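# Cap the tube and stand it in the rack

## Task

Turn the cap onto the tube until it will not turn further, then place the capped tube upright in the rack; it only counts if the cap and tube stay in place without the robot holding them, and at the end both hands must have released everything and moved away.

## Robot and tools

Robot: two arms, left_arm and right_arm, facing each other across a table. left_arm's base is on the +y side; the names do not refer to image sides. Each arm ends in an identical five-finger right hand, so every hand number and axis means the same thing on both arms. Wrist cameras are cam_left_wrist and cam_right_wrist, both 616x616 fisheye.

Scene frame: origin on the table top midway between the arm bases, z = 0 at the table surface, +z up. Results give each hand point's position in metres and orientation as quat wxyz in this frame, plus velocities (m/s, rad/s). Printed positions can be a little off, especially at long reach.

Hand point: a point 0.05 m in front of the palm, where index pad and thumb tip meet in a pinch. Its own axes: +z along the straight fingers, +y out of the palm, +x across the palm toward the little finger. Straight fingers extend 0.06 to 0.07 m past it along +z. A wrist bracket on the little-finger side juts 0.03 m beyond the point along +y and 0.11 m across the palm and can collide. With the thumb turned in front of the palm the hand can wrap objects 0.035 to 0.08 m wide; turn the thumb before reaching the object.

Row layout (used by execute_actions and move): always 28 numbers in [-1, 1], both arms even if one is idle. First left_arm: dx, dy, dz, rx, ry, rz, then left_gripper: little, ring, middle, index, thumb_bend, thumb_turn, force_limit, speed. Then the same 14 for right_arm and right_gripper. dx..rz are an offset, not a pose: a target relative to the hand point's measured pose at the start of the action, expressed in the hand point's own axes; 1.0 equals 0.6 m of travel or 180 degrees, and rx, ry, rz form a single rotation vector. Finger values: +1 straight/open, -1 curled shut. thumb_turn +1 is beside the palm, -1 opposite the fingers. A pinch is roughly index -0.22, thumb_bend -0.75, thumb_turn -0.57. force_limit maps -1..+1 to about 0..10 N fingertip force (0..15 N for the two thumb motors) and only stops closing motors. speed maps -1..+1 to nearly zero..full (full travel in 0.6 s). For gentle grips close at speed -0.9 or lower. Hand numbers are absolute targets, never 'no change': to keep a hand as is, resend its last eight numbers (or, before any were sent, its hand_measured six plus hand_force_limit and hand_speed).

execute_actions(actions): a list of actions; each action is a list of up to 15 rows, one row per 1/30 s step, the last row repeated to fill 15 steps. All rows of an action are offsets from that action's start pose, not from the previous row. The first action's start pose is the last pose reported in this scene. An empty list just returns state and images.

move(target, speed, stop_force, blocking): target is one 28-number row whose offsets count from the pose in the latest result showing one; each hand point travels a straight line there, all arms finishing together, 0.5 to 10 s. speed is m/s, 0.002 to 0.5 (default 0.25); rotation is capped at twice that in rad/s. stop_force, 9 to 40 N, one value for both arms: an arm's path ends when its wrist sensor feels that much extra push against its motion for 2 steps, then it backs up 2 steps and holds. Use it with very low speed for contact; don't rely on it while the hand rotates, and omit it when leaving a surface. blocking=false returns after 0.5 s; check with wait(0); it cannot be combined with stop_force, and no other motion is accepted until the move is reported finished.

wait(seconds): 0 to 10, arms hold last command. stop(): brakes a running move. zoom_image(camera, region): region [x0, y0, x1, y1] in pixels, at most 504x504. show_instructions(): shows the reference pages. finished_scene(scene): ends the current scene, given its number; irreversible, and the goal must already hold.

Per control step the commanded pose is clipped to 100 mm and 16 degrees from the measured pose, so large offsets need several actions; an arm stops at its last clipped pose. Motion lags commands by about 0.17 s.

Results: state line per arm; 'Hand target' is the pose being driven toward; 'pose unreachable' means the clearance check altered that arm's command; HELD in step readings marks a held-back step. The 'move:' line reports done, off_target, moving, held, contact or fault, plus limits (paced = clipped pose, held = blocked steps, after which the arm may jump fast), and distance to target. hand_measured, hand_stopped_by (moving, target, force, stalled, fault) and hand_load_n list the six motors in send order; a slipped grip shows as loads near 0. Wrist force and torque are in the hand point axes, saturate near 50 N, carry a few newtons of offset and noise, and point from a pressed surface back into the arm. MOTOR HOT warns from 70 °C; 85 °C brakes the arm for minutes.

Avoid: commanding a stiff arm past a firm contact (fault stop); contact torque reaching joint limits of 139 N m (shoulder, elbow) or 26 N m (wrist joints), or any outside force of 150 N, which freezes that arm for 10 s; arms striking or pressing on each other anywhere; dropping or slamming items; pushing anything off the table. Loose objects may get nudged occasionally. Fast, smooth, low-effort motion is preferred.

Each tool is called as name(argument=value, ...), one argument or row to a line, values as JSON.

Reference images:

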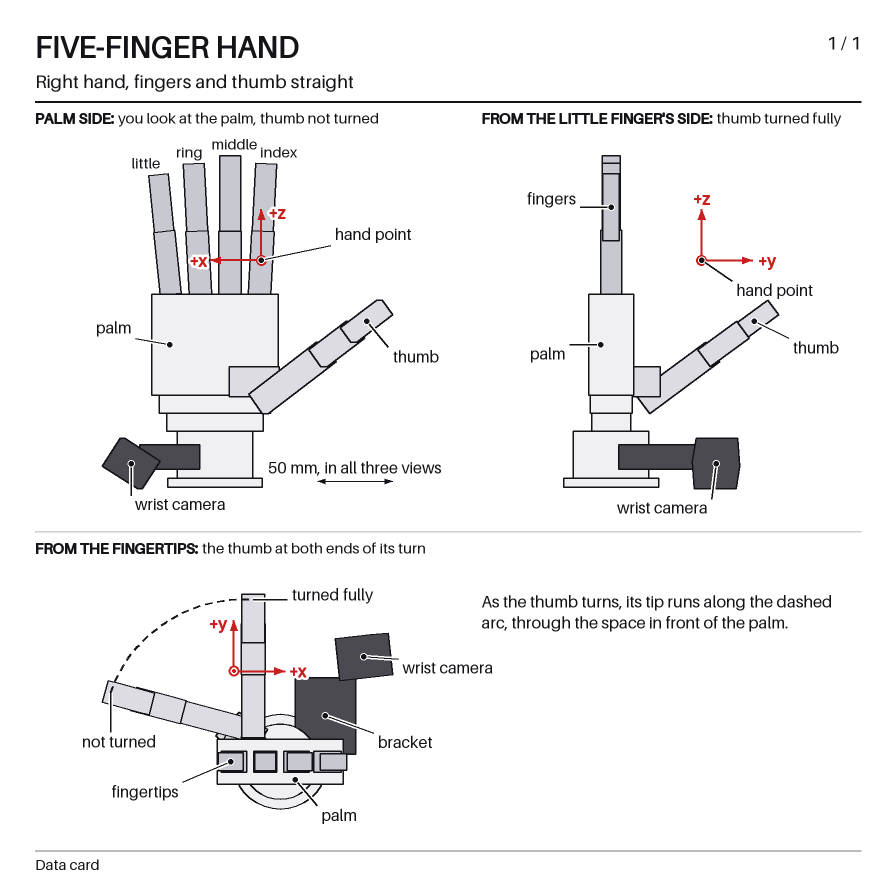

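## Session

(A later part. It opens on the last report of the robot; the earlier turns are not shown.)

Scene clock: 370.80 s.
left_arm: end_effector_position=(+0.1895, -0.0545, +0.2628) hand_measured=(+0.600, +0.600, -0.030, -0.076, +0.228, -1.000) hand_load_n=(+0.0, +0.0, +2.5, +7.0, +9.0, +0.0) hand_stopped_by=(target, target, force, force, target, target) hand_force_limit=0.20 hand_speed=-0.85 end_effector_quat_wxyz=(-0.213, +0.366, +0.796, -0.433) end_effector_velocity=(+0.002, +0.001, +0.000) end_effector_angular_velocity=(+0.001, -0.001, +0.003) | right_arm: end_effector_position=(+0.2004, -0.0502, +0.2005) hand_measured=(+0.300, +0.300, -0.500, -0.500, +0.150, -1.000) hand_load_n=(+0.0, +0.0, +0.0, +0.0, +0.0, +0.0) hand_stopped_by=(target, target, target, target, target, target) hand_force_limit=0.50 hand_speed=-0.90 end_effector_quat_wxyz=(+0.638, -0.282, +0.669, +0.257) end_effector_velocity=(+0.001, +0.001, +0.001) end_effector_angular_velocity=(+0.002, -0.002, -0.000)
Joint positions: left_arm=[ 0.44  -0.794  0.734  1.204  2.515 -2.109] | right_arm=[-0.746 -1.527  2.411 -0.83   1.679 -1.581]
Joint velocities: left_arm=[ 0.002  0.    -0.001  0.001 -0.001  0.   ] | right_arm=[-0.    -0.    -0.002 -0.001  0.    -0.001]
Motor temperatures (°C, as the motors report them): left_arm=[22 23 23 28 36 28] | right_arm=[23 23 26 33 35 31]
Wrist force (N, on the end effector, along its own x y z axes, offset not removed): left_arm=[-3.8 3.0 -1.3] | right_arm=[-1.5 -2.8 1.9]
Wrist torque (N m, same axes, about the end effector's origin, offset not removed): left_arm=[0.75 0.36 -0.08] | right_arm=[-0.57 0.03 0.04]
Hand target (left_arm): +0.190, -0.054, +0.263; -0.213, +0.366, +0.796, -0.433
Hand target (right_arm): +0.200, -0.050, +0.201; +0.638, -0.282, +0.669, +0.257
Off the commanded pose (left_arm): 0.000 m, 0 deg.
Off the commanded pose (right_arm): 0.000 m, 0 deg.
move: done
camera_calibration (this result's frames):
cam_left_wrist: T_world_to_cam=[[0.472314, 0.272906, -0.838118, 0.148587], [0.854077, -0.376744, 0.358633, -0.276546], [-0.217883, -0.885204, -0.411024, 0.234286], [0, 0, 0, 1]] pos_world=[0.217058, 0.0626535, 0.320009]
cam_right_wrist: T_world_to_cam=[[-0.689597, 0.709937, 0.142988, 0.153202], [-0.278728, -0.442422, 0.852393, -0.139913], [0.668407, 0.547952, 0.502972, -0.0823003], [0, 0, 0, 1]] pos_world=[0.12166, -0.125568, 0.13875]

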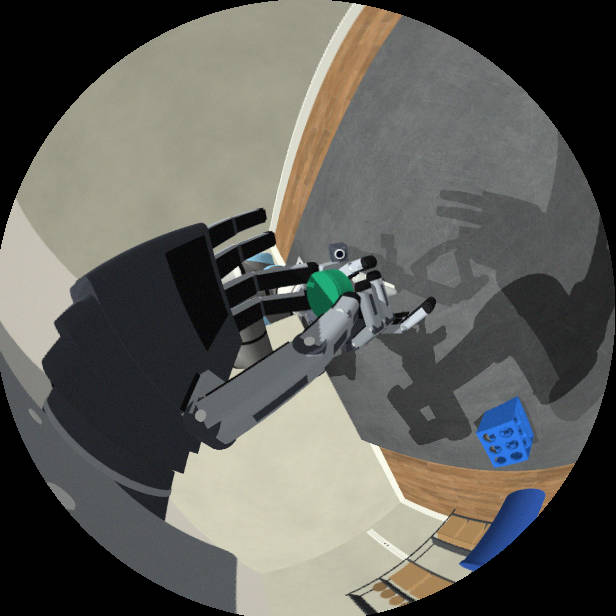

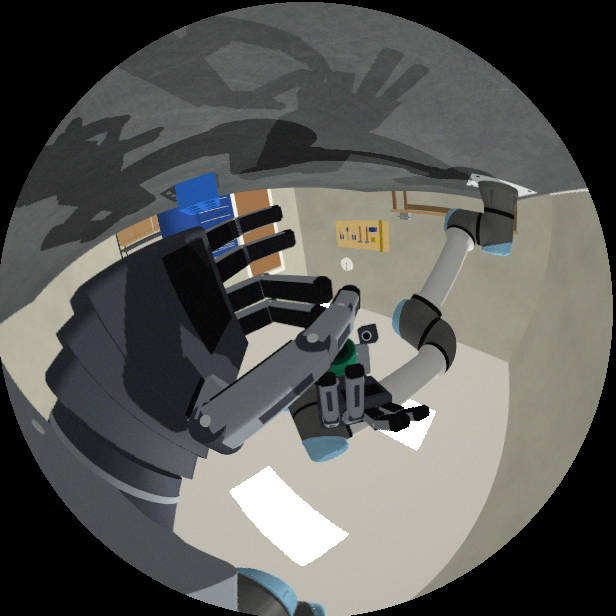

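move(
  target=[0.17,0,-0.2,0.0135,-0.4225,-0.267,0.6,0.6,-0.2,-0.2,0.22,-1,0.2,-0.85,0,0,-0.1,0,-0.017,0,0.35,0.35,0.35,0.35,0.6,-1,0.5,0],
  speed=0.4,
)

move(
  target=[0,0,0,0,0,0,0.6,0.6,-0.2,-0.2,0.22,-1,0.2,-0.85,0,-0.1,0,-0.138,0.138,-0.486,0.35,0.35,0.35,0.35,0.6,-1,0.5,0],
  speed=0.4,
)

Scene clock: 383.47 s.
left_arm: end_effector_position=(+0.2027, +0.0876, +0.3292) hand_measured=(+0.600, +0.600, -0.030, -0.076, +0.228, -1.000) hand_load_n=(+0.0, +0.0, +2.5, +7.0, +9.0, +0.0) hand_stopped_by=(target, target, force, force, target, target) hand_force_limit=0.20 hand_speed=-0.85 end_effector_quat_wxyz=(-0.154, +0.305, -0.819, +0.461) end_effector_velocity=(-0.000, +0.000, -0.000) end_effector_angular_velocity=(+0.002, +0.001, +0.009) | right_arm: end_effector_position=(+0.1579, -0.0923, +0.2037) hand_measured=(+0.350, +0.350, +0.350, +0.350, +0.600, -1.000) hand_load_n=(+0.0, +0.0, +0.0, +0.0, +0.0, +0.0) hand_stopped_by=(target, target, target, target, target, target) hand_force_limit=0.50 hand_speed=0.00 end_effector_quat_wxyz=(+0.656, -0.275, +0.652, +0.264) end_effector_velocity=(-0.000, -0.000, -0.000) end_effector_angular_velocity=(-0.001, -0.001, -0.001)
Joint positions: left_arm=[-0.017 -1.481  1.471  0.711  0.959 -3.628] | right_arm=[-0.716 -1.638  2.562 -0.922  1.709 -1.587]
Joint velocities: left_arm=[-0.003  0.004 -0.004  0.008 -0.008 -0.011] | right_arm=[ 0.    -0.001  0.     0.     0.001 -0.001]
Motor temperatures (°C, as the motors report them): left_arm=[22 23 23 28 36 28] | right_arm=[23 23 26 33 35 31]
Wrist force (N, on the end effector, along its own x y z axes, offset not removed): left_arm=[-5.1 1.2 -2.8] | right_arm=[-3.8 0.6 -0.3]
Wrist torque (N m, same axes, about the end effector's origin, offset not removed): left_arm=[0.45 0.83 -0.39] | right_arm=[-0.01 0.72 -0.17]
Hand target (left_arm): +0.203, +0.088, +0.329; +0.154, -0.305, +0.819, -0.460
Hand target (right_arm): +0.158, -0.092, +0.204; +0.656, -0.275, +0.652, +0.264
Off the commanded pose (left_arm): 0.000 m, 0 deg.
Off the commanded pose (right_arm): 0.000 m, 0 deg.
move: done
camera_calibration (this result's frames):
cam_left_wrist: T_world_to_cam=[[-0.273932, 0.465, -0.841865, 0.294939], [0.378258, 0.856893, 0.350221, -0.26691], [0.884241, -0.222505, -0.410621, 0.108646], [0, 0, 0, 1]] pos_world=[0.0856851, 0.115741, 0.386388]
cam_right_wrist: T_world_to_cam=[[-0.69557, 0.704017, 0.143324, 0.153676], [-0.310149, -0.474176, 0.823993, -0.165321], [0.648066, 0.528693, 0.548173, -0.0401476], [0, 0, 0, 1]] pos_world=[0.0816369, -0.165357, 0.136206]

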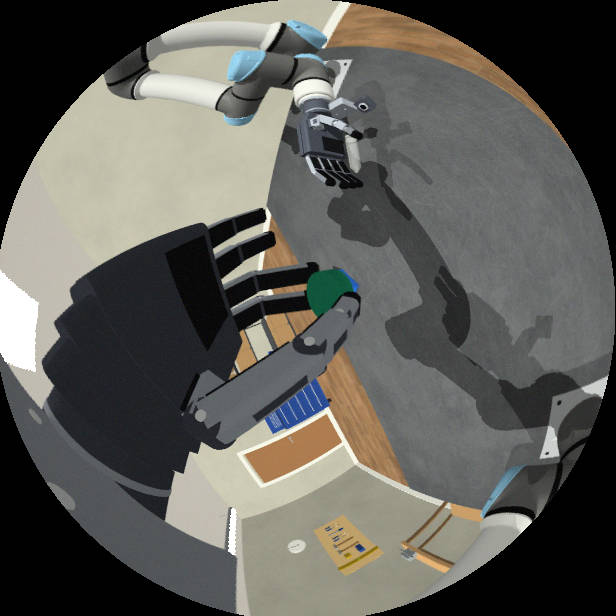

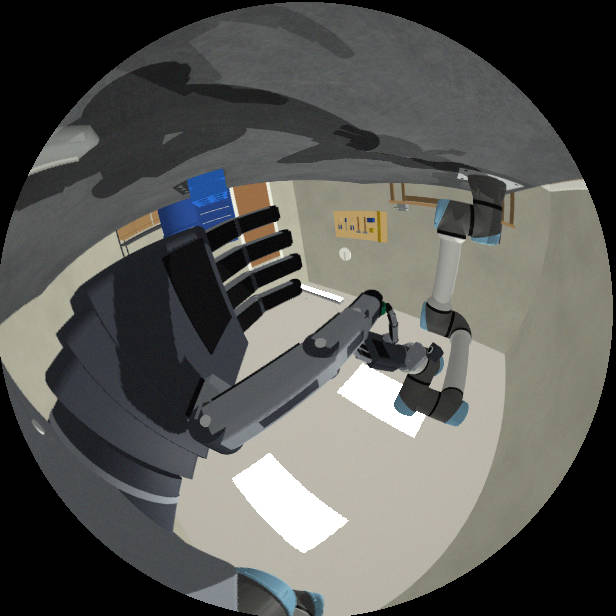

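Scene clock: 386.10 s.
left_arm: end_effector_position=(+0.2027, +0.0876, +0.3292) hand_measured=(+0.600, +0.600, -0.030, -0.076, +0.228, -1.000) hand_load_n=(+0.0, +0.0, +2.5, +7.0, +9.0, +0.0) hand_stopped_by=(target, target, force, force, target, target) hand_force_limit=0.20 hand_speed=-0.85 end_effector_quat_wxyz=(-0.154, +0.305, -0.819, +0.461) end_effector_velocity=(-0.000, +0.000, -0.000) end_effector_angular_velocity=(+0.000, +0.001, -0.001) | right_arm: end_effector_position=(+0.2003, -0.1349, +0.2046) hand_measured=(+0.350, +0.350, +0.350, +0.350, +0.600, -1.000) hand_load_n=(+0.0, +0.0, +0.0, +0.0, +0.0, +0.0) hand_stopped_by=(target, target, target, target, target, target) hand_force_limit=0.50 hand_speed=0.00 end_effector_quat_wxyz=(+0.447, -0.808, +0.332, -0.192) end_effector_velocity=(+0.001, +0.001, +0.001) end_effector_angular_velocity=(-0.009, -0.006, +0.001)
Joint positions: left_arm=[-0.017 -1.481  1.471  0.711  0.959 -3.628] | right_arm=[-0.855 -1.731  2.014  0.271  1.576 -3.155]
Joint velocities: left_arm=[-0.    -0.     0.     0.     0.001 -0.   ] | right_arm=[ 0.006  0.005 -0.007  0.004  0.01  -0.006]
Motor temperatures (°C, as the motors report them): left_arm=[22 23 23 28 36 28] | right_arm=[23 23 26 33 35 31]
Wrist force (N, on the end effector, along its own x y z axes, offset not removed): left_arm=[-2.4 -1.8 2.0] | right_arm=[-1.7 -2.5 0.2]
Wrist torque (N m, same axes, about the end effector's origin, offset not removed): left_arm=[-0.25 0.12 -0.26] | right_arm=[-0.25 0.11 0.03]
Hand target (left_arm): +0.203, +0.088, +0.329; +0.154, -0.305, +0.819, -0.461
Hand target (right_arm): +0.200, -0.135, +0.205; -0.447, +0.808, -0.332, +0.193
Off the commanded pose (left_arm): 0.000 m, 0 deg.
Off the commanded pose (right_arm): 0.000 m, 0 deg.
move: done
camera_calibration (this result's frames):
cam_left_wrist: T_world_to_cam=[[-0.273932, 0.465, -0.841865, 0.294939], [0.378258, 0.856894, 0.350221, -0.26691], [0.884241, -0.222505, -0.410621, 0.108646], [0, 0, 0, 1]] pos_world=[0.0856851, 0.115741, 0.386388]
cam_right_wrist: T_world_to_cam=[[-0.469697, -0.259835, -0.843724, 0.239667], [-0.869543, 0.301332, 0.391271, 0.132084], [0.152575, 0.917434, -0.367473, 0.293444], [0, 0, 0, 1]] pos_world=[0.182652, -0.246742, 0.258365]

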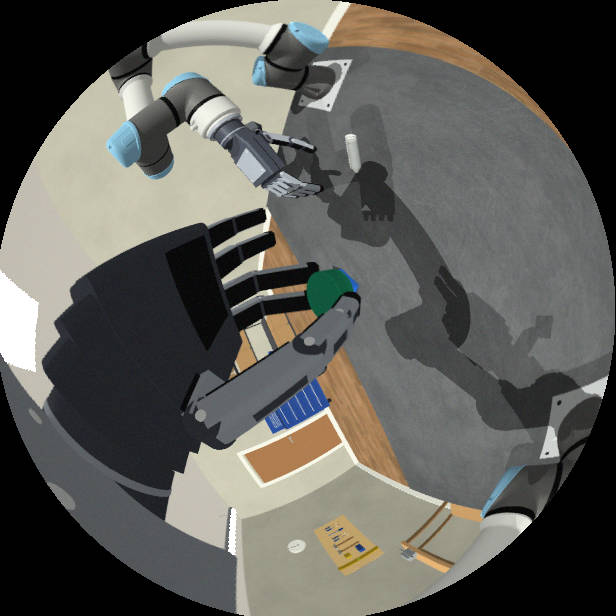

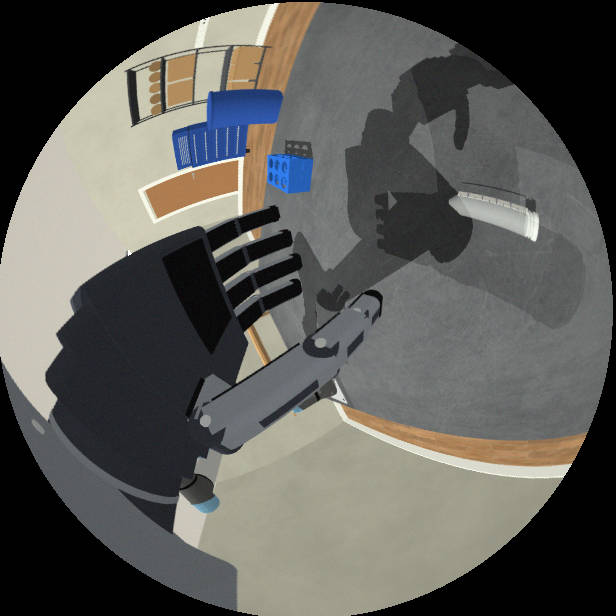

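move(
  target=[0,0,0,0,0,0,0.6,0.6,-0.2,-0.2,0.22,-1,0.2,-0.85,0.122,0.29,-0.006,0.0075,-0.425,-0.263,0.35,0.35,0.35,0.35,0.5,-1,0.5,0],
  speed=0.3,
)

Scene clock: 401.33 s.
left_arm: end_effector_position=(+0.2027, +0.0876, +0.3292) hand_measured=(+0.600, +0.600, -0.030, -0.076, +0.228, -1.000) hand_load_n=(+0.0, +0.0, +2.5, +7.0, +9.0, +0.0) hand_stopped_by=(target, target, force, force, target, target) hand_force_limit=0.20 hand_speed=-0.85 end_effector_quat_wxyz=(-0.154, +0.305, -0.819, +0.461) end_effector_velocity=(-0.002, -0.001, +0.000) end_effector_angular_velocity=(-0.000, +0.000, -0.003) | right_arm: end_effector_position=(+0.1863, -0.2543, +0.0601) hand_measured=(+0.350, +0.350, +0.350, +0.350, +0.500, -1.000) hand_load_n=(+0.0, +0.0, +0.0, +0.0, +0.0, +0.0) hand_stopped_by=(target, target, target, target, target, target) hand_force_limit=0.50 hand_speed=0.00 end_effector_quat_wxyz=(-0.454, +0.806, +0.336, -0.178) end_effector_velocity=(-0.000, -0.001, -0.001) end_effector_angular_velocity=(+0.000, +0.001, +0.009)
Joint positions: left_arm=[-0.017 -1.481  1.471  0.711  0.959 -3.628] | right_arm=[-1.461 -0.981  2.028  1.261  0.787 -5.643]
Joint velocities: left_arm=[-0.003  0.    -0.     0.     0.    -0.   ] | right_arm=[ 0.001  0.004 -0.001  0.004  0.005 -0.009]
Motor temperatures (°C, as the motors report them): left_arm=[22 23 23 28 36 28] | right_arm=[23 23 26 33 35 31]
Wrist force (N, on the end effector, along its own x y z axes, offset not removed): left_arm=[-2.7 1.6 0.2] | right_arm=[-1.4 0.7 -3.2]
Wrist torque (N m, same axes, about the end effector's origin, offset not removed): left_arm=[0.44 0.28 -0.05] | right_arm=[0.44 0.45 0.09]
Hand target (left_arm): +0.203, +0.088, +0.329; +0.154, -0.305, +0.819, -0.461
Hand target (right_arm): +0.186, -0.254, +0.060; -0.454, +0.806, +0.336, -0.179
Off the commanded pose (left_arm): 0.000 m, 0 deg.
Off the commanded pose (right_arm): 0.001 m, 0 deg.
move: done
camera_calibration (this result's frames):
cam_left_wrist: T_world_to_cam=[[-0.273932, 0.465, -0.841865, 0.294939], [0.378258, 0.856894, 0.350221, -0.26691], [0.884241, -0.222505, -0.410621, 0.108646], [0, 0, 0, 1]] pos_world=[0.0856851, 0.115741, 0.386388]
cam_right_wrist: T_world_to_cam=[[0.259158, -0.467455, -0.845176, -0.108319], [-0.304872, -0.869927, 0.387661, -0.190326], [-0.916455, 0.157205, -0.367963, 0.357906], [0, 0, 0, 1]] pos_world=[0.298052, -0.272468, 0.113929]

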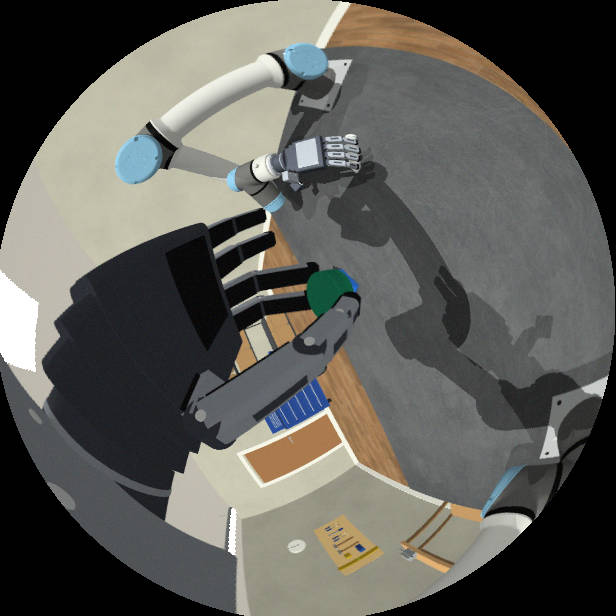

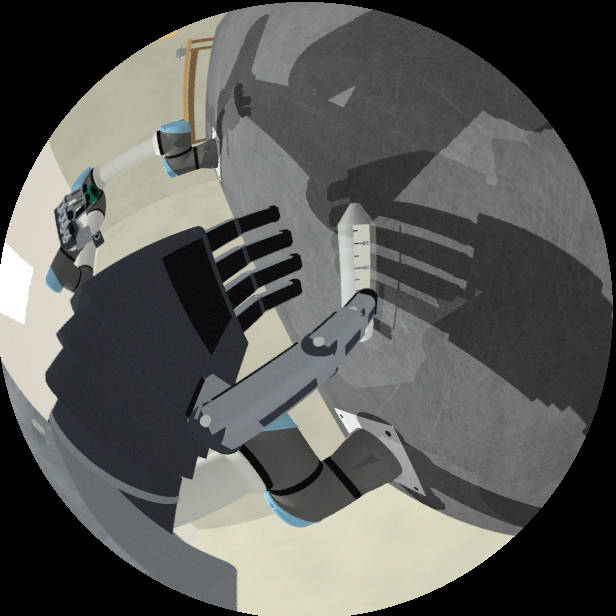

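move(
  target=[0,0,0,0,0,0,0.6,0.6,-0.2,-0.2,0.22,-1,0.2,-0.85,0,0.045,0.038,0,0,0,0.3,0.3,0.3,0.3,0.35,-1,0.2,0],
  speed=0.03,
  stop_force=10,
)

move(
  target=[0,0,0,0,0,0,0.6,0.6,-0.2,-0.2,0.22,-1,0.2,-0.85,0,0,0,0,0,0,0.1,0.05,-0.15,-0.15,0.15,-1,0.2,-0.85],
)

Scene clock: 411.57 s.
left_arm: end_effector_position=(+0.2027, +0.0876, +0.3292) hand_measured=(+0.600, +0.600, -0.030, -0.076, +0.228, -1.000) hand_load_n=(+0.0, +0.0, +2.5, +7.0, +9.0, +0.0) hand_stopped_by=(target, target, force, force, target, target) hand_force_limit=0.20 hand_speed=-0.85 end_effector_quat_wxyz=(-0.154, +0.305, -0.819, +0.461) end_effector_velocity=(-0.000, -0.000, +0.000) end_effector_angular_velocity=(-0.001, +0.000, -0.001) | right_arm: end_effector_position=(+0.1831, -0.2502, +0.0254) hand_measured=(+0.300, +0.300, +0.300, +0.300, +0.350, -1.000) hand_load_n=(+0.0, +0.0, +0.0, +0.0, +0.0, +0.0) hand_stopped_by=(target, target, target, target, target, target) hand_force_limit=0.20 hand_speed=0.00 end_effector_quat_wxyz=(-0.454, +0.806, +0.336, -0.178) end_effector_velocity=(+0.000, +0.000, -0.002) end_effector_angular_velocity=(+0.001, -0.001, -0.000)
Joint positions: left_arm=[-0.017 -1.481  1.471  0.711  0.959 -3.628] | right_arm=[-1.448 -0.902  2.027  1.173  0.778 -5.629]
Joint velocities: left_arm=[-0.     0.    -0.001 -0.     0.     0.   ] | right_arm=[ 0.     0.004 -0.001 -0.004 -0.001 -0.   ]
Motor temperatures (°C, as the motors report them): left_arm=[22 23 23 28 36 28] | right_arm=[23 23 26 33 35 31]
Wrist force (N, on the end effector, along its own x y z axes, offset not removed): left_arm=[-3.7 0.0 2.5] | right_arm=[0.3 -1.2 2.9]
Wrist torque (N m, same axes, about the end effector's origin, offset not removed): left_arm=[-0.12 0.29 -0.21] | right_arm=[-0.35 -0.17 0.09]
Hand target (left_arm): +0.203, +0.088, +0.329; +0.154, -0.305, +0.819, -0.461
Hand target (right_arm): +0.183, -0.250, +0.025; -0.454, +0.806, +0.336, -0.178
Off the commanded pose (left_arm): 0.000 m, 0 deg.
Off the commanded pose (right_arm): 0.000 m, 0 deg.
move: done
camera_calibration (this result's frames):
cam_left_wrist: T_world_to_cam=[[-0.273932, 0.465, -0.841865, 0.294939], [0.378258, 0.856893, 0.350221, -0.26691], [0.884241, -0.222505, -0.410621, 0.108646], [0, 0, 0, 1]] pos_world=[0.0856851, 0.115741, 0.386388]
cam_right_wrist: T_world_to_cam=[[0.259154, -0.46744, -0.845186, -0.134925], [-0.304849, -0.869937, 0.387655, -0.174317], [-0.916464, 0.157191, -0.367947, 0.341488], [0, 0, 0, 1]] pos_world=[0.294788, -0.268393, 0.0791879]

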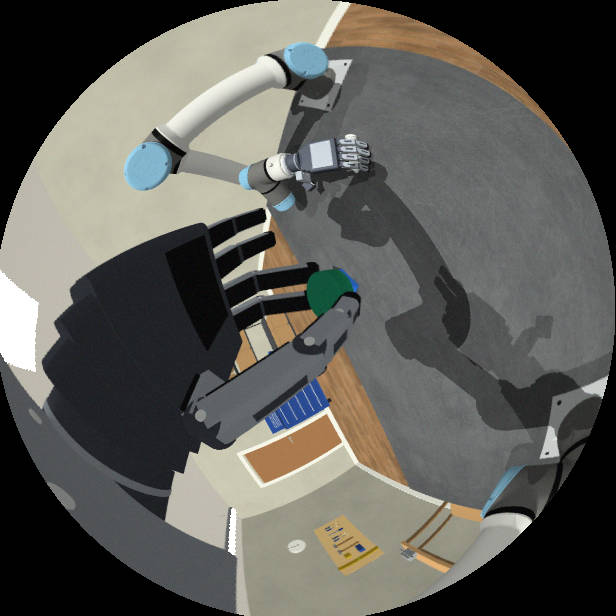

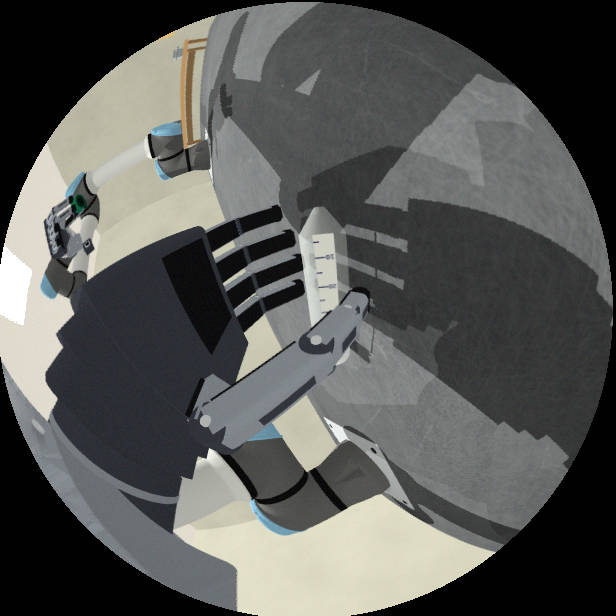

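Scene clock: 413.43 s.
left_arm: end_effector_position=(+0.2027, +0.0876, +0.3292) hand_measured=(+0.600, +0.600, -0.030, -0.076, +0.228, -1.000) hand_load_n=(+0.0, +0.0, +2.5, +7.0, +9.0, +0.0) hand_stopped_by=(target, target, force, force, target, target) hand_force_limit=0.20 hand_speed=-0.85 end_effector_quat_wxyz=(-0.154, +0.305, -0.819, +0.461) end_effector_velocity=(+0.000, +0.000, -0.000) end_effector_angular_velocity=(+0.000, +0.000, +0.001) | right_arm: end_effector_position=(+0.1831, -0.2502, +0.0254) hand_measured=(+0.100, +0.050, -0.064, -0.096, +0.162, -1.000) hand_load_n=(+0.0, +0.0, +3.5, +6.5, +10.0, -1.5) hand_stopped_by=(target, target, force, force, force, target) hand_force_limit=0.20 hand_speed=-0.85 end_effector_quat_wxyz=(-0.454, +0.806, +0.336, -0.178) end_effector_velocity=(-0.000, +0.000, -0.000) end_effector_angular_velocity=(+0.000, -0.000, -0.000)
Joint positions: left_arm=[-0.017 -1.481  1.471  0.711  0.959 -3.628] | right_arm=[-1.448 -0.902  2.027  1.173  0.778 -5.629]
Joint velocities: left_arm=[ 0.001  0.     0.     0.     0.    -0.   ] | right_arm=[-0.     0.     0.001 -0.001 -0.    -0.   ]
Motor temperatures (°C, as the motors report them): left_arm=[22 23 23 28 36 28] | right_arm=[23 23 26 33 35 31]
Wrist force (N, on the end effector, along its own x y z axes, offset not removed): left_arm=[-1.8 -2.5 2.0] | right_arm=[-3.5 -1.0 0.1]
Wrist torque (N m, same axes, about the end effector's origin, offset not removed): left_arm=[-0.36 0.08 -0.14] | right_arm=[-0.22 0.61 0.00]
Hand target (left_arm): +0.203, +0.088, +0.329; +0.154, -0.305, +0.819, -0.461
Hand target (right_arm): +0.183, -0.250, +0.025; -0.454, +0.806, +0.336, -0.178
Off the commanded pose (left_arm): 0.000 m, 0 deg.
Off the commanded pose (right_arm): 0.000 m, 0 deg.
move: done
camera_calibration (this result's frames):
cam_left_wrist: T_world_to_cam=[[-0.273932, 0.465, -0.841865, 0.294939], [0.378258, 0.856893, 0.350221, -0.26691], [0.884241, -0.222505, -0.410621, 0.108646], [0, 0, 0, 1]] pos_world=[0.0856851, 0.115741, 0.386388]
cam_right_wrist: T_world_to_cam=[[0.259133, -0.467446, -0.845189, -0.134912], [-0.304842, -0.869934, 0.387667, -0.174315], [-0.916472, 0.157192, -0.367926, 0.341487], [0, 0, 0, 1]] pos_world=[0.294784, -0.268386, 0.0791923]

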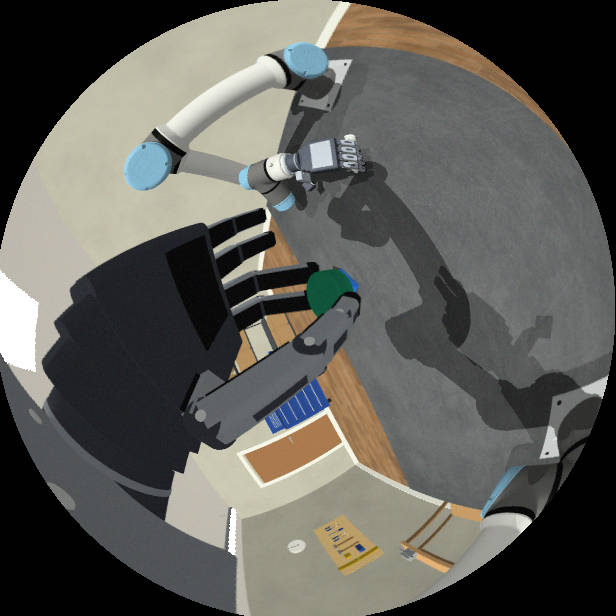

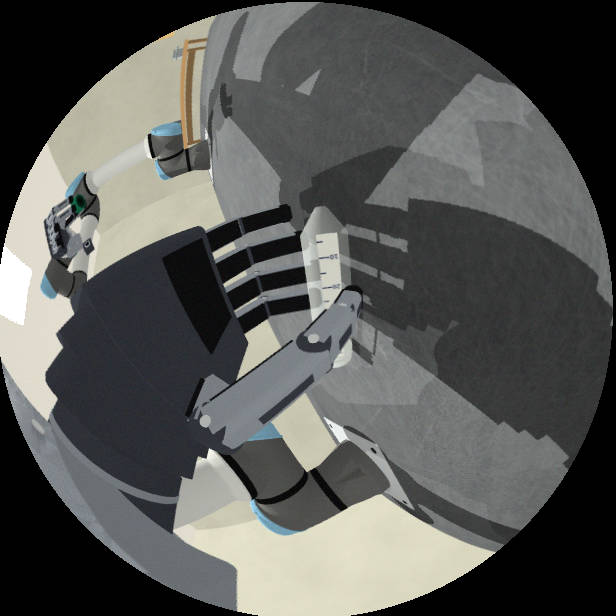

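move(
  target=[0,0,0,0,0,0,0.6,0.6,-0.2,-0.2,0.22,-1,0.2,-0.85,0.243,-0.282,-0.1,-0.0075,0.425,0.263,0.1,0.05,-0.17,-0.15,0.15,-1,0.2,-0.85],
  speed=0.3,
)

move(
  target=[0,0,0,0,0,0,0.6,0.6,-0.2,-0.2,0.22,-1,0.2,-0.85,0,0,0,0.138,-0.138,0.486,0.1,0.05,-0.17,-0.15,0.15,-1,0.2,-0.85],
  speed=0.4,
)

move(
  target=[0,0,0,0,0,0,0.6,0.6,-0.2,-0.2,0.22,-1,0.2,-0.85,0,0,0,0,0,0.48,0.1,0.05,-0.17,-0.15,0.15,-1,0.2,-0.85],
  speed=0.4,
)

move(
  target=[0,0,0,0,0,0,0.6,0.6,-0.2,-0.2,0.22,-1,0.2,-0.85,0,0,0,0,0,0,0,0,0,0,0.15,-1,0.2,-0.93],
)

Scene clock: 433.53 s.
left_arm: end_effector_position=(+0.2027, +0.0876, +0.3292) hand_measured=(+0.600, +0.600, -0.030, -0.076, +0.228, -1.000) hand_load_n=(+0.0, +0.0, +2.5, +7.0, +9.0, +0.0) hand_stopped_by=(target, target, force, force, target, target) hand_force_limit=0.20 hand_speed=-0.85 end_effector_quat_wxyz=(-0.154, +0.305, -0.819, +0.461) end_effector_velocity=(-0.001, -0.000, -0.000) end_effector_angular_velocity=(+0.000, +0.001, -0.001) | right_arm: end_effector_position=(+0.2579, -0.1232, +0.2026) hand_measured=(+0.100, +0.050, -0.076, -0.096, +0.162, -1.000) hand_load_n=(+0.0, +0.0, +8.0, +5.0, +12.0, +0.0) hand_stopped_by=(target, target, force, force, force, target) hand_force_limit=0.20 hand_speed=-0.85 end_effector_quat_wxyz=(+0.447, -0.808, +0.332, -0.192) end_effector_velocity=(+0.001, +0.001, +0.000) end_effector_angular_velocity=(-0.003, +0.000, -0.009)
Joint positions: left_arm=[-0.017 -1.481  1.471  0.711  0.959 -3.628] | right_arm=[-0.963 -1.64   1.94   0.255  1.485 -3.211]
Joint velocities: left_arm=[-0.     0.     0.    -0.     0.001  0.   ] | right_arm=[ 0.008  0.004 -0.005  0.002  0.015  0.007]
Motor temperatures (°C, as the motors report them): left_arm=[22 23 23 28 36 28] | right_arm=[23 23 26 33 35 31]
Wrist force (N, on the end effector, along its own x y z axes, offset not removed): left_arm=[1.5 1.5 1.7] | right_arm=[-2.0 -1.2 2.8]
Wrist torque (N m, same axes, about the end effector's origin, offset not removed): left_arm=[0.37 -0.46 0.11] | right_arm=[-0.27 0.31 -0.08]
Hand target (left_arm): +0.203, +0.088, +0.329; +0.154, -0.305, +0.819, -0.461
Hand target (right_arm): +0.258, -0.123, +0.203; -0.447, +0.808, -0.332, +0.193
Off the commanded pose (left_arm): 0.000 m, 0 deg.
Off the commanded pose (right_arm): 0.001 m, 0 deg.
move: done
camera_calibration (this result's frames):
cam_left_wrist: T_world_to_cam=[[-0.273932, 0.465, -0.841865, 0.294939], [0.378258, 0.856893, 0.35022, -0.26691], [0.884241, -0.222506, -0.410621, 0.108646], [0, 0, 0, 1]] pos_world=[0.0856851, 0.115741, 0.386388]
cam_right_wrist: T_world_to_cam=[[-0.469543, -0.259578, -0.843889, 0.268063], [-0.869619, 0.301184, 0.391216, 0.179462], [0.152615, 0.917555, -0.367153, 0.273151], [0, 0, 0, 1]] pos_world=[0.240245, -0.235099, 0.256295]

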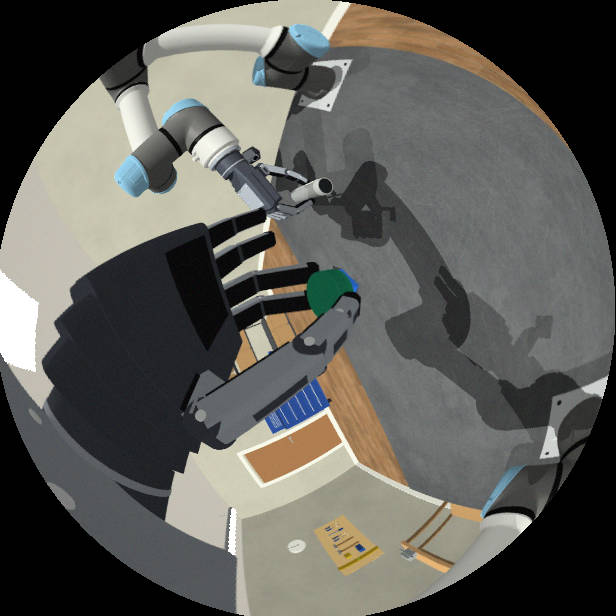

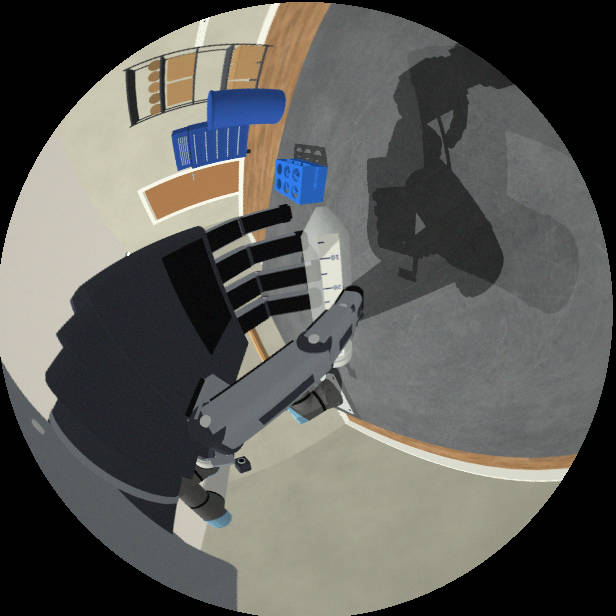

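Scene clock: 436.20 s.
left_arm: end_effector_position=(+0.2027, +0.0876, +0.3292) hand_measured=(+0.600, +0.600, -0.030, -0.076, +0.228, -1.000) hand_load_n=(+0.0, +0.0, +2.5, +7.0, +9.0, +0.0) hand_stopped_by=(target, target, force, force, target, target) hand_force_limit=0.20 hand_speed=-0.85 end_effector_quat_wxyz=(-0.154, +0.305, -0.819, +0.461) end_effector_velocity=(-0.000, +0.000, -0.000) end_effector_angular_velocity=(+0.001, +0.000, -0.001) | right_arm: end_effector_position=(+0.2576, -0.1231, +0.2026) hand_measured=(+0.100, +0.050, -0.076, -0.096, +0.162, -1.000) hand_load_n=(+0.0, +0.0, +8.0, +5.0, +12.0, +0.0) hand_stopped_by=(target, target, force, force, force, target) hand_force_limit=0.20 hand_speed=-0.85 end_effector_quat_wxyz=(+0.655, -0.275, +0.652, +0.265) end_effector_velocity=(-0.000, +0.000, -0.000) end_effector_angular_velocity=(+0.010, +0.002, -0.004)
Joint positions: left_arm=[-0.017 -1.481  1.471  0.711  0.959 -3.628] | right_arm=[-1.145 -1.637  2.565 -0.928  1.279 -1.587]
Joint velocities: left_arm=[-0.    -0.     0.001 -0.     0.001  0.   ] | right_arm=[ 0.008  0.007  0.003 -0.015  0.012  0.01 ]
Motor temperatures (°C, as the motors report them): left_arm=[22 23 23 28 36 28] | right_arm=[23 23 26 33 35 31]
Wrist force (N, on the end effector, along its own x y z axes, offset not removed): left_arm=[-2.7 1.6 0.0] | right_arm=[-2.9 -0.7 -0.6]
Wrist torque (N m, same axes, about the end effector's origin, offset not removed): left_arm=[0.53 0.13 -0.22] | right_arm=[-0.06 0.55 -0.28]
Hand target (left_arm): +0.203, +0.088, +0.329; +0.154, -0.305, +0.819, -0.461
Hand target (right_arm): +0.258, -0.123, +0.203; +0.656, -0.275, +0.652, +0.265
Off the commanded pose (left_arm): 0.000 m, 0 deg.
Off the commanded pose (right_arm): 0.000 m, 0 deg.
move: done
camera_calibration (this result's frames):
cam_left_wrist: T_world_to_cam=[[-0.273932, 0.465, -0.841865, 0.294939], [0.378258, 0.856893, 0.350221, -0.26691], [0.884241, -0.222506, -0.410621, 0.108646], [0, 0, 0, 1]] pos_world=[0.0856851, 0.115741, 0.386388]
cam_right_wrist: T_world_to_cam=[[-0.695898, 0.70362, 0.143681, 0.24484], [-0.309744, -0.474588, 0.823908, -0.148186], [0.647908, 0.528852, 0.548207, -0.0877568], [0, 0, 0, 1]] pos_world=[0.181342, -0.196191, 0.135021]

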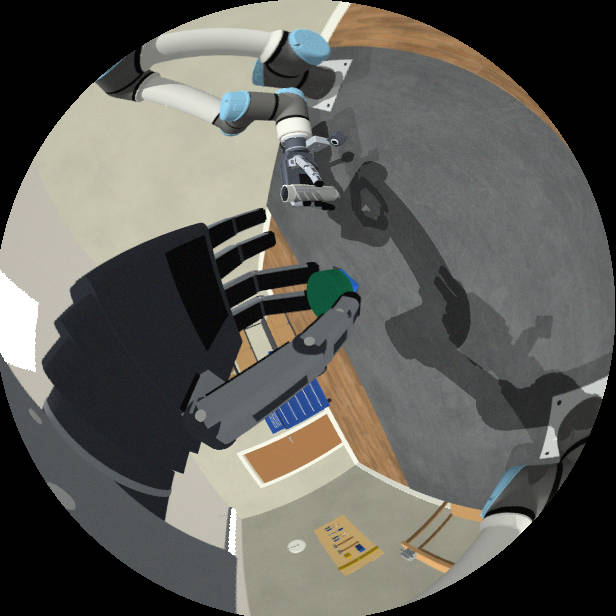

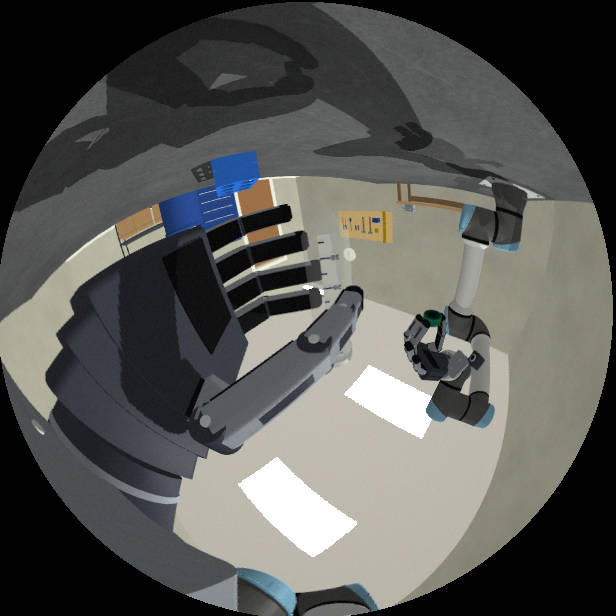

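Scene clock: 438.67 s.
left_arm: end_effector_position=(+0.2027, +0.0876, +0.3292) hand_measured=(+0.600, +0.600, -0.030, -0.076, +0.228, -1.000) hand_load_n=(+0.0, +0.0, +2.5, +7.0, +9.0, +0.0) hand_stopped_by=(target, target, force, force, target, target) hand_force_limit=0.20 hand_speed=-0.85 end_effector_quat_wxyz=(-0.154, +0.305, -0.819, +0.461) end_effector_velocity=(-0.000, -0.000, +0.000) end_effector_angular_velocity=(-0.001, +0.000, -0.000) | right_arm: end_effector_position=(+0.2578, -0.1232, +0.2027) hand_measured=(+0.100, +0.050, -0.076, -0.096, +0.162, -1.000) hand_load_n=(+0.0, +0.0, +8.0, +5.0, +12.0, +0.0) hand_stopped_by=(target, target, force, force, force, target) hand_force_limit=0.20 hand_speed=-0.85 end_effector_quat_wxyz=(+0.297, +0.245, +0.664, +0.642) end_effector_velocity=(+0.000, -0.000, +0.000) end_effector_angular_velocity=(+0.006, +0.009, -0.002)
Joint positions: left_arm=[-0.017 -1.481  1.471  0.711  0.959 -3.628] | right_arm=[-0.765 -1.431  2.496 -1.065  1.658 -0.08 ]
Joint velocities: left_arm=[-0.    -0.    -0.001 -0.     0.    -0.   ] | right_arm=[ 0.004 -0.001 -0.002  0.006  0.007  0.01 ]
Motor temperatures (°C, as the motors report them): left_arm=[22 23 23 28 36 28] | right_arm=[23 23 26 33 35 31]
Wrist force (N, on the end effector, along its own x y z axes, offset not removed): left_arm=[1.0 0.1 2.1] | right_arm=[-0.6 0.5 1.6]
Wrist torque (N m, same axes, about the end effector's origin, offset not removed): left_arm=[0.10 -0.37 -0.03] | right_arm=[-0.09 -0.05 0.07]
Hand target (left_arm): +0.203, +0.088, +0.329; +0.154, -0.305, +0.819, -0.461
Hand target (right_arm): +0.258, -0.123, +0.203; +0.297, +0.245, +0.663, +0.642
Off the commanded pose (left_arm): 0.000 m, 0 deg.
Off the commanded pose (right_arm): 0.000 m, 0 deg.
move: done
camera_calibration (this result's frames):
cam_left_wrist: T_world_to_cam=[[-0.273932, 0.465, -0.841865, 0.294939], [0.378258, 0.856893, 0.350221, -0.26691], [0.884241, -0.222505, -0.410621, 0.108646], [0, 0, 0, 1]] pos_world=[0.0856851, 0.115741, 0.386388]
cam_right_wrist: T_world_to_cam=[[0.0596022, -0.0539644, 0.996762, -0.21606], [0.192341, -0.979205, -0.0645151, -0.159788], [0.979517, 0.195563, -0.0479832, -0.0936312], [0, 0, 0, 1]] pos_world=[0.135325, -0.149814, 0.200559]

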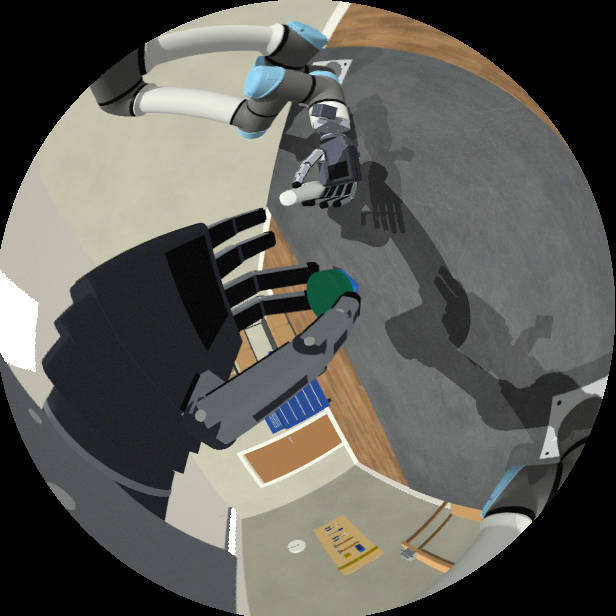

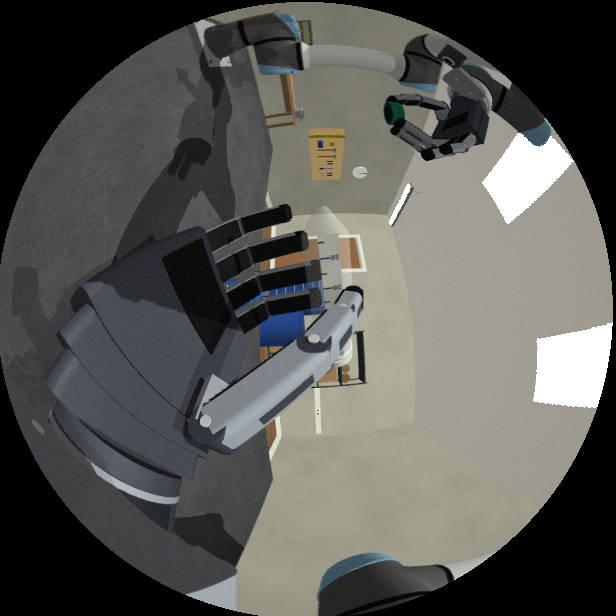

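Scene clock: 439.77 s.
left_arm: end_effector_position=(+0.2027, +0.0876, +0.3292) hand_measured=(+0.600, +0.600, -0.030, -0.076, +0.228, -1.000) hand_load_n=(+0.0, +0.0, +2.5, +7.0, +9.0, +0.0) hand_stopped_by=(target, target, force, force, target, target) hand_force_limit=0.20 hand_speed=-0.85 end_effector_quat_wxyz=(-0.154, +0.305, -0.819, +0.461) end_effector_velocity=(-0.000, +0.000, -0.000) end_effector_angular_velocity=(+0.002, -0.000, -0.001) | right_arm: end_effector_position=(+0.2577, -0.1232, +0.2028) hand_measured=(+0.000, +0.000, +0.000, +0.000, +0.156, -1.000) hand_load_n=(+0.0, +0.0, +0.0, +0.0, +0.0, +0.0) hand_stopped_by=(target, target, target, target, force, target) hand_force_limit=0.20 hand_speed=-0.93 end_effector_quat_wxyz=(+0.297, +0.245, +0.664, +0.642) end_effector_velocity=(-0.000, -0.000, -0.000) end_effector_angular_velocity=(+0.000, +0.001, -0.000)
Joint positions: left_arm=[-0.017 -1.481  1.471  0.711  0.959 -3.628] | right_arm=[-0.765 -1.431  2.496 -1.065  1.658 -0.08 ]
Joint velocities: left_arm=[-0.     0.     0.001  0.001  0.     0.001] | right_arm=[-0.     0.     0.001 -0.    -0.     0.001]
Motor temperatures (°C, as the motors report them): left_arm=[22 23 23 28 36 28] | right_arm=[23 23 26 33 35 31]
Wrist force (N, on the end effector, along its own x y z axes, offset not removed): left_arm=[-1.3 -0.2 0.0] | right_arm=[-1.9 0.3 -0.7]
Wrist torque (N m, same axes, about the end effector's origin, offset not removed): left_arm=[0.21 -0.14 -0.11] | right_arm=[0.04 0.44 -0.06]
Hand target (left_arm): +0.203, +0.088, +0.329; +0.154, -0.305, +0.819, -0.461
Hand target (right_arm): +0.258, -0.123, +0.203; +0.297, +0.245, +0.664, +0.642
Off the commanded pose (left_arm): 0.000 m, 0 deg.
Off the commanded pose (right_arm): 0.000 m, 0 deg.
move: done
camera_calibration (this result's frames):
cam_left_wrist: T_world_to_cam=[[-0.273932, 0.465, -0.841865, 0.294939], [0.378258, 0.856893, 0.35022, -0.26691], [0.884241, -0.222506, -0.410621, 0.108646], [0, 0, 0, 1]] pos_world=[0.0856851, 0.115741, 0.386388]
cam_right_wrist: T_world_to_cam=[[0.0595886, -0.0539813, 0.996762, -0.216071], [0.192462, -0.97918, -0.0645349, -0.159771], [0.979494, 0.195684, -0.0479586, -0.0935669], [0, 0, 0, 1]] pos_world=[0.135273, -0.149799, 0.200574]

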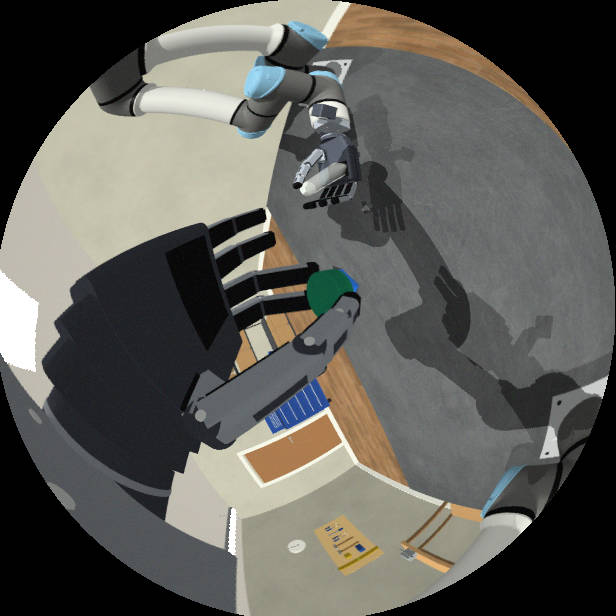

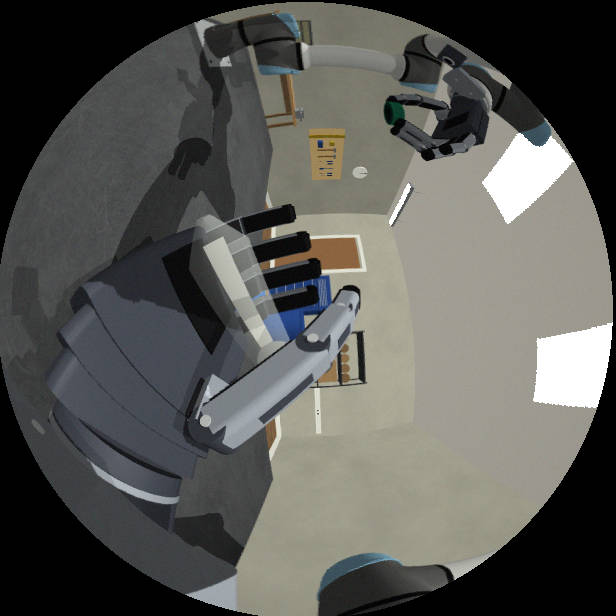

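Now in the palm. Close fingers, thumb out of the way.

move(
  target=[0,0,0,0,0,0,0.6,0.6,-0.2,-0.2,0.22,-1,0.2,-0.85,0,0,0,0,0,0,-1,-1,-1,-1,1,-1,0.7,-0.7],
)

Scene clock: 454.33 s.
left_arm: end_effector_position=(+0.2027, +0.0876, +0.3292) hand_measured=(+0.600, +0.600, -0.030, -0.076, +0.228, -1.000) hand_load_n=(+0.0, +0.0, +2.5, +7.0, +9.0, +0.0) hand_stopped_by=(target, target, force, force, target, target) hand_force_limit=0.20 hand_speed=-0.85 end_effector_quat_wxyz=(-0.154, +0.305, -0.819, +0.461) end_effector_velocity=(-0.000, +0.000, -0.000) end_effector_angular_velocity=(+0.001, -0.000, -0.000) | right_arm: end_effector_position=(+0.2577, -0.1232, +0.2027) hand_measured=(-0.896, -0.878, -0.878, -0.878, +1.000, -1.000) hand_load_n=(+9.0, +9.0, +8.5, +9.5, +0.0, +0.0) hand_stopped_by=(force, force, force, force, target, target) hand_force_limit=0.70 hand_speed=-0.70 end_effector_quat_wxyz=(+0.297, +0.245, +0.664, +0.642) end_effector_velocity=(+0.000, +0.000, +0.000) end_effector_angular_velocity=(+0.000, +0.000, +0.001)
Joint positions: left_arm=[-0.017 -1.481  1.471  0.711  0.959 -3.628] | right_arm=[-0.765 -1.431  2.496 -1.065  1.658 -0.08 ]
Joint velocities: left_arm=[-0.001  0.     0.     0.001 -0.    -0.   ] | right_arm=[ 0.     0.    -0.001  0.    -0.001  0.   ]
Motor temperatures (°C, as the motors report them): left_arm=[22 23 23 28 36 28] | right_arm=[23 23 26 33 35 31]
Wrist force (N, on the end effector, along its own x y z axes, offset not removed): left_arm=[-3.3 -2.6 3.1] | right_arm=[-2.6 1.4 -0.2]
Wrist torque (N m, same axes, about the end effector's origin, offset not removed): left_arm=[-0.38 0.12 -0.32] | right_arm=[0.26 0.27 -0.10]
Hand target (left_arm): +0.203, +0.088, +0.329; +0.154, -0.305, +0.819, -0.461
Hand target (right_arm): +0.258, -0.123, +0.203; +0.297, +0.245, +0.664, +0.642
Off the commanded pose (left_arm): 0.000 m, 0 deg.
Off the commanded pose (right_arm): 0.000 m, 0 deg.
move: done
camera_calibration (this result's frames):
cam_left_wrist: T_world_to_cam=[[-0.273932, 0.465, -0.841864, 0.294939], [0.378258, 0.856893, 0.350221, -0.26691], [0.884241, -0.222506, -0.410621, 0.108646], [0, 0, 0, 1]] pos_world=[0.0856851, 0.115741, 0.386388]
cam_right_wrist: T_world_to_cam=[[0.0596081, -0.0539579, 0.996762, -0.216056], [0.192461, -0.979181, -0.0645157, -0.159775], [0.979492, 0.195684, -0.0479823, -0.0935641], [0, 0, 0, 1]] pos_world=[0.135274, -0.149798, 0.200559]

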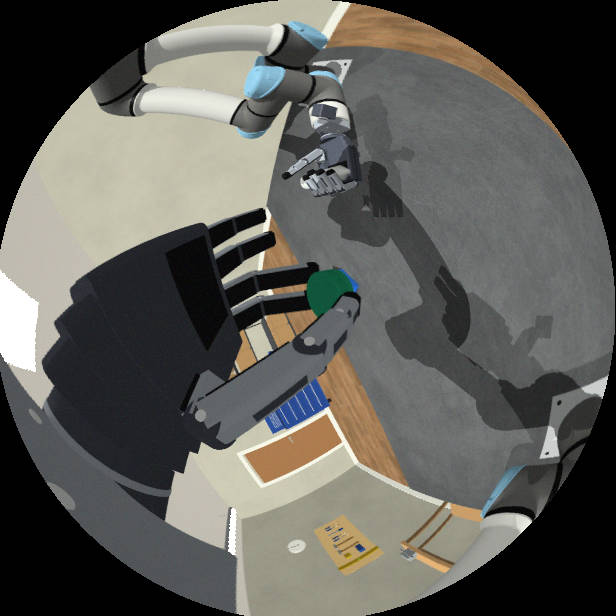

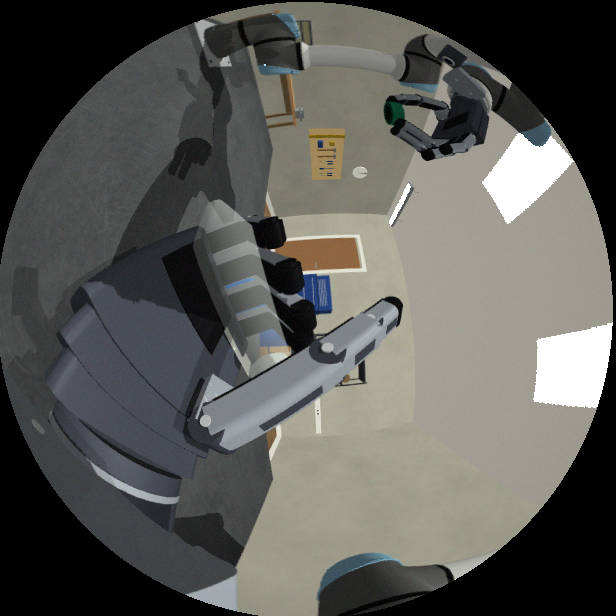

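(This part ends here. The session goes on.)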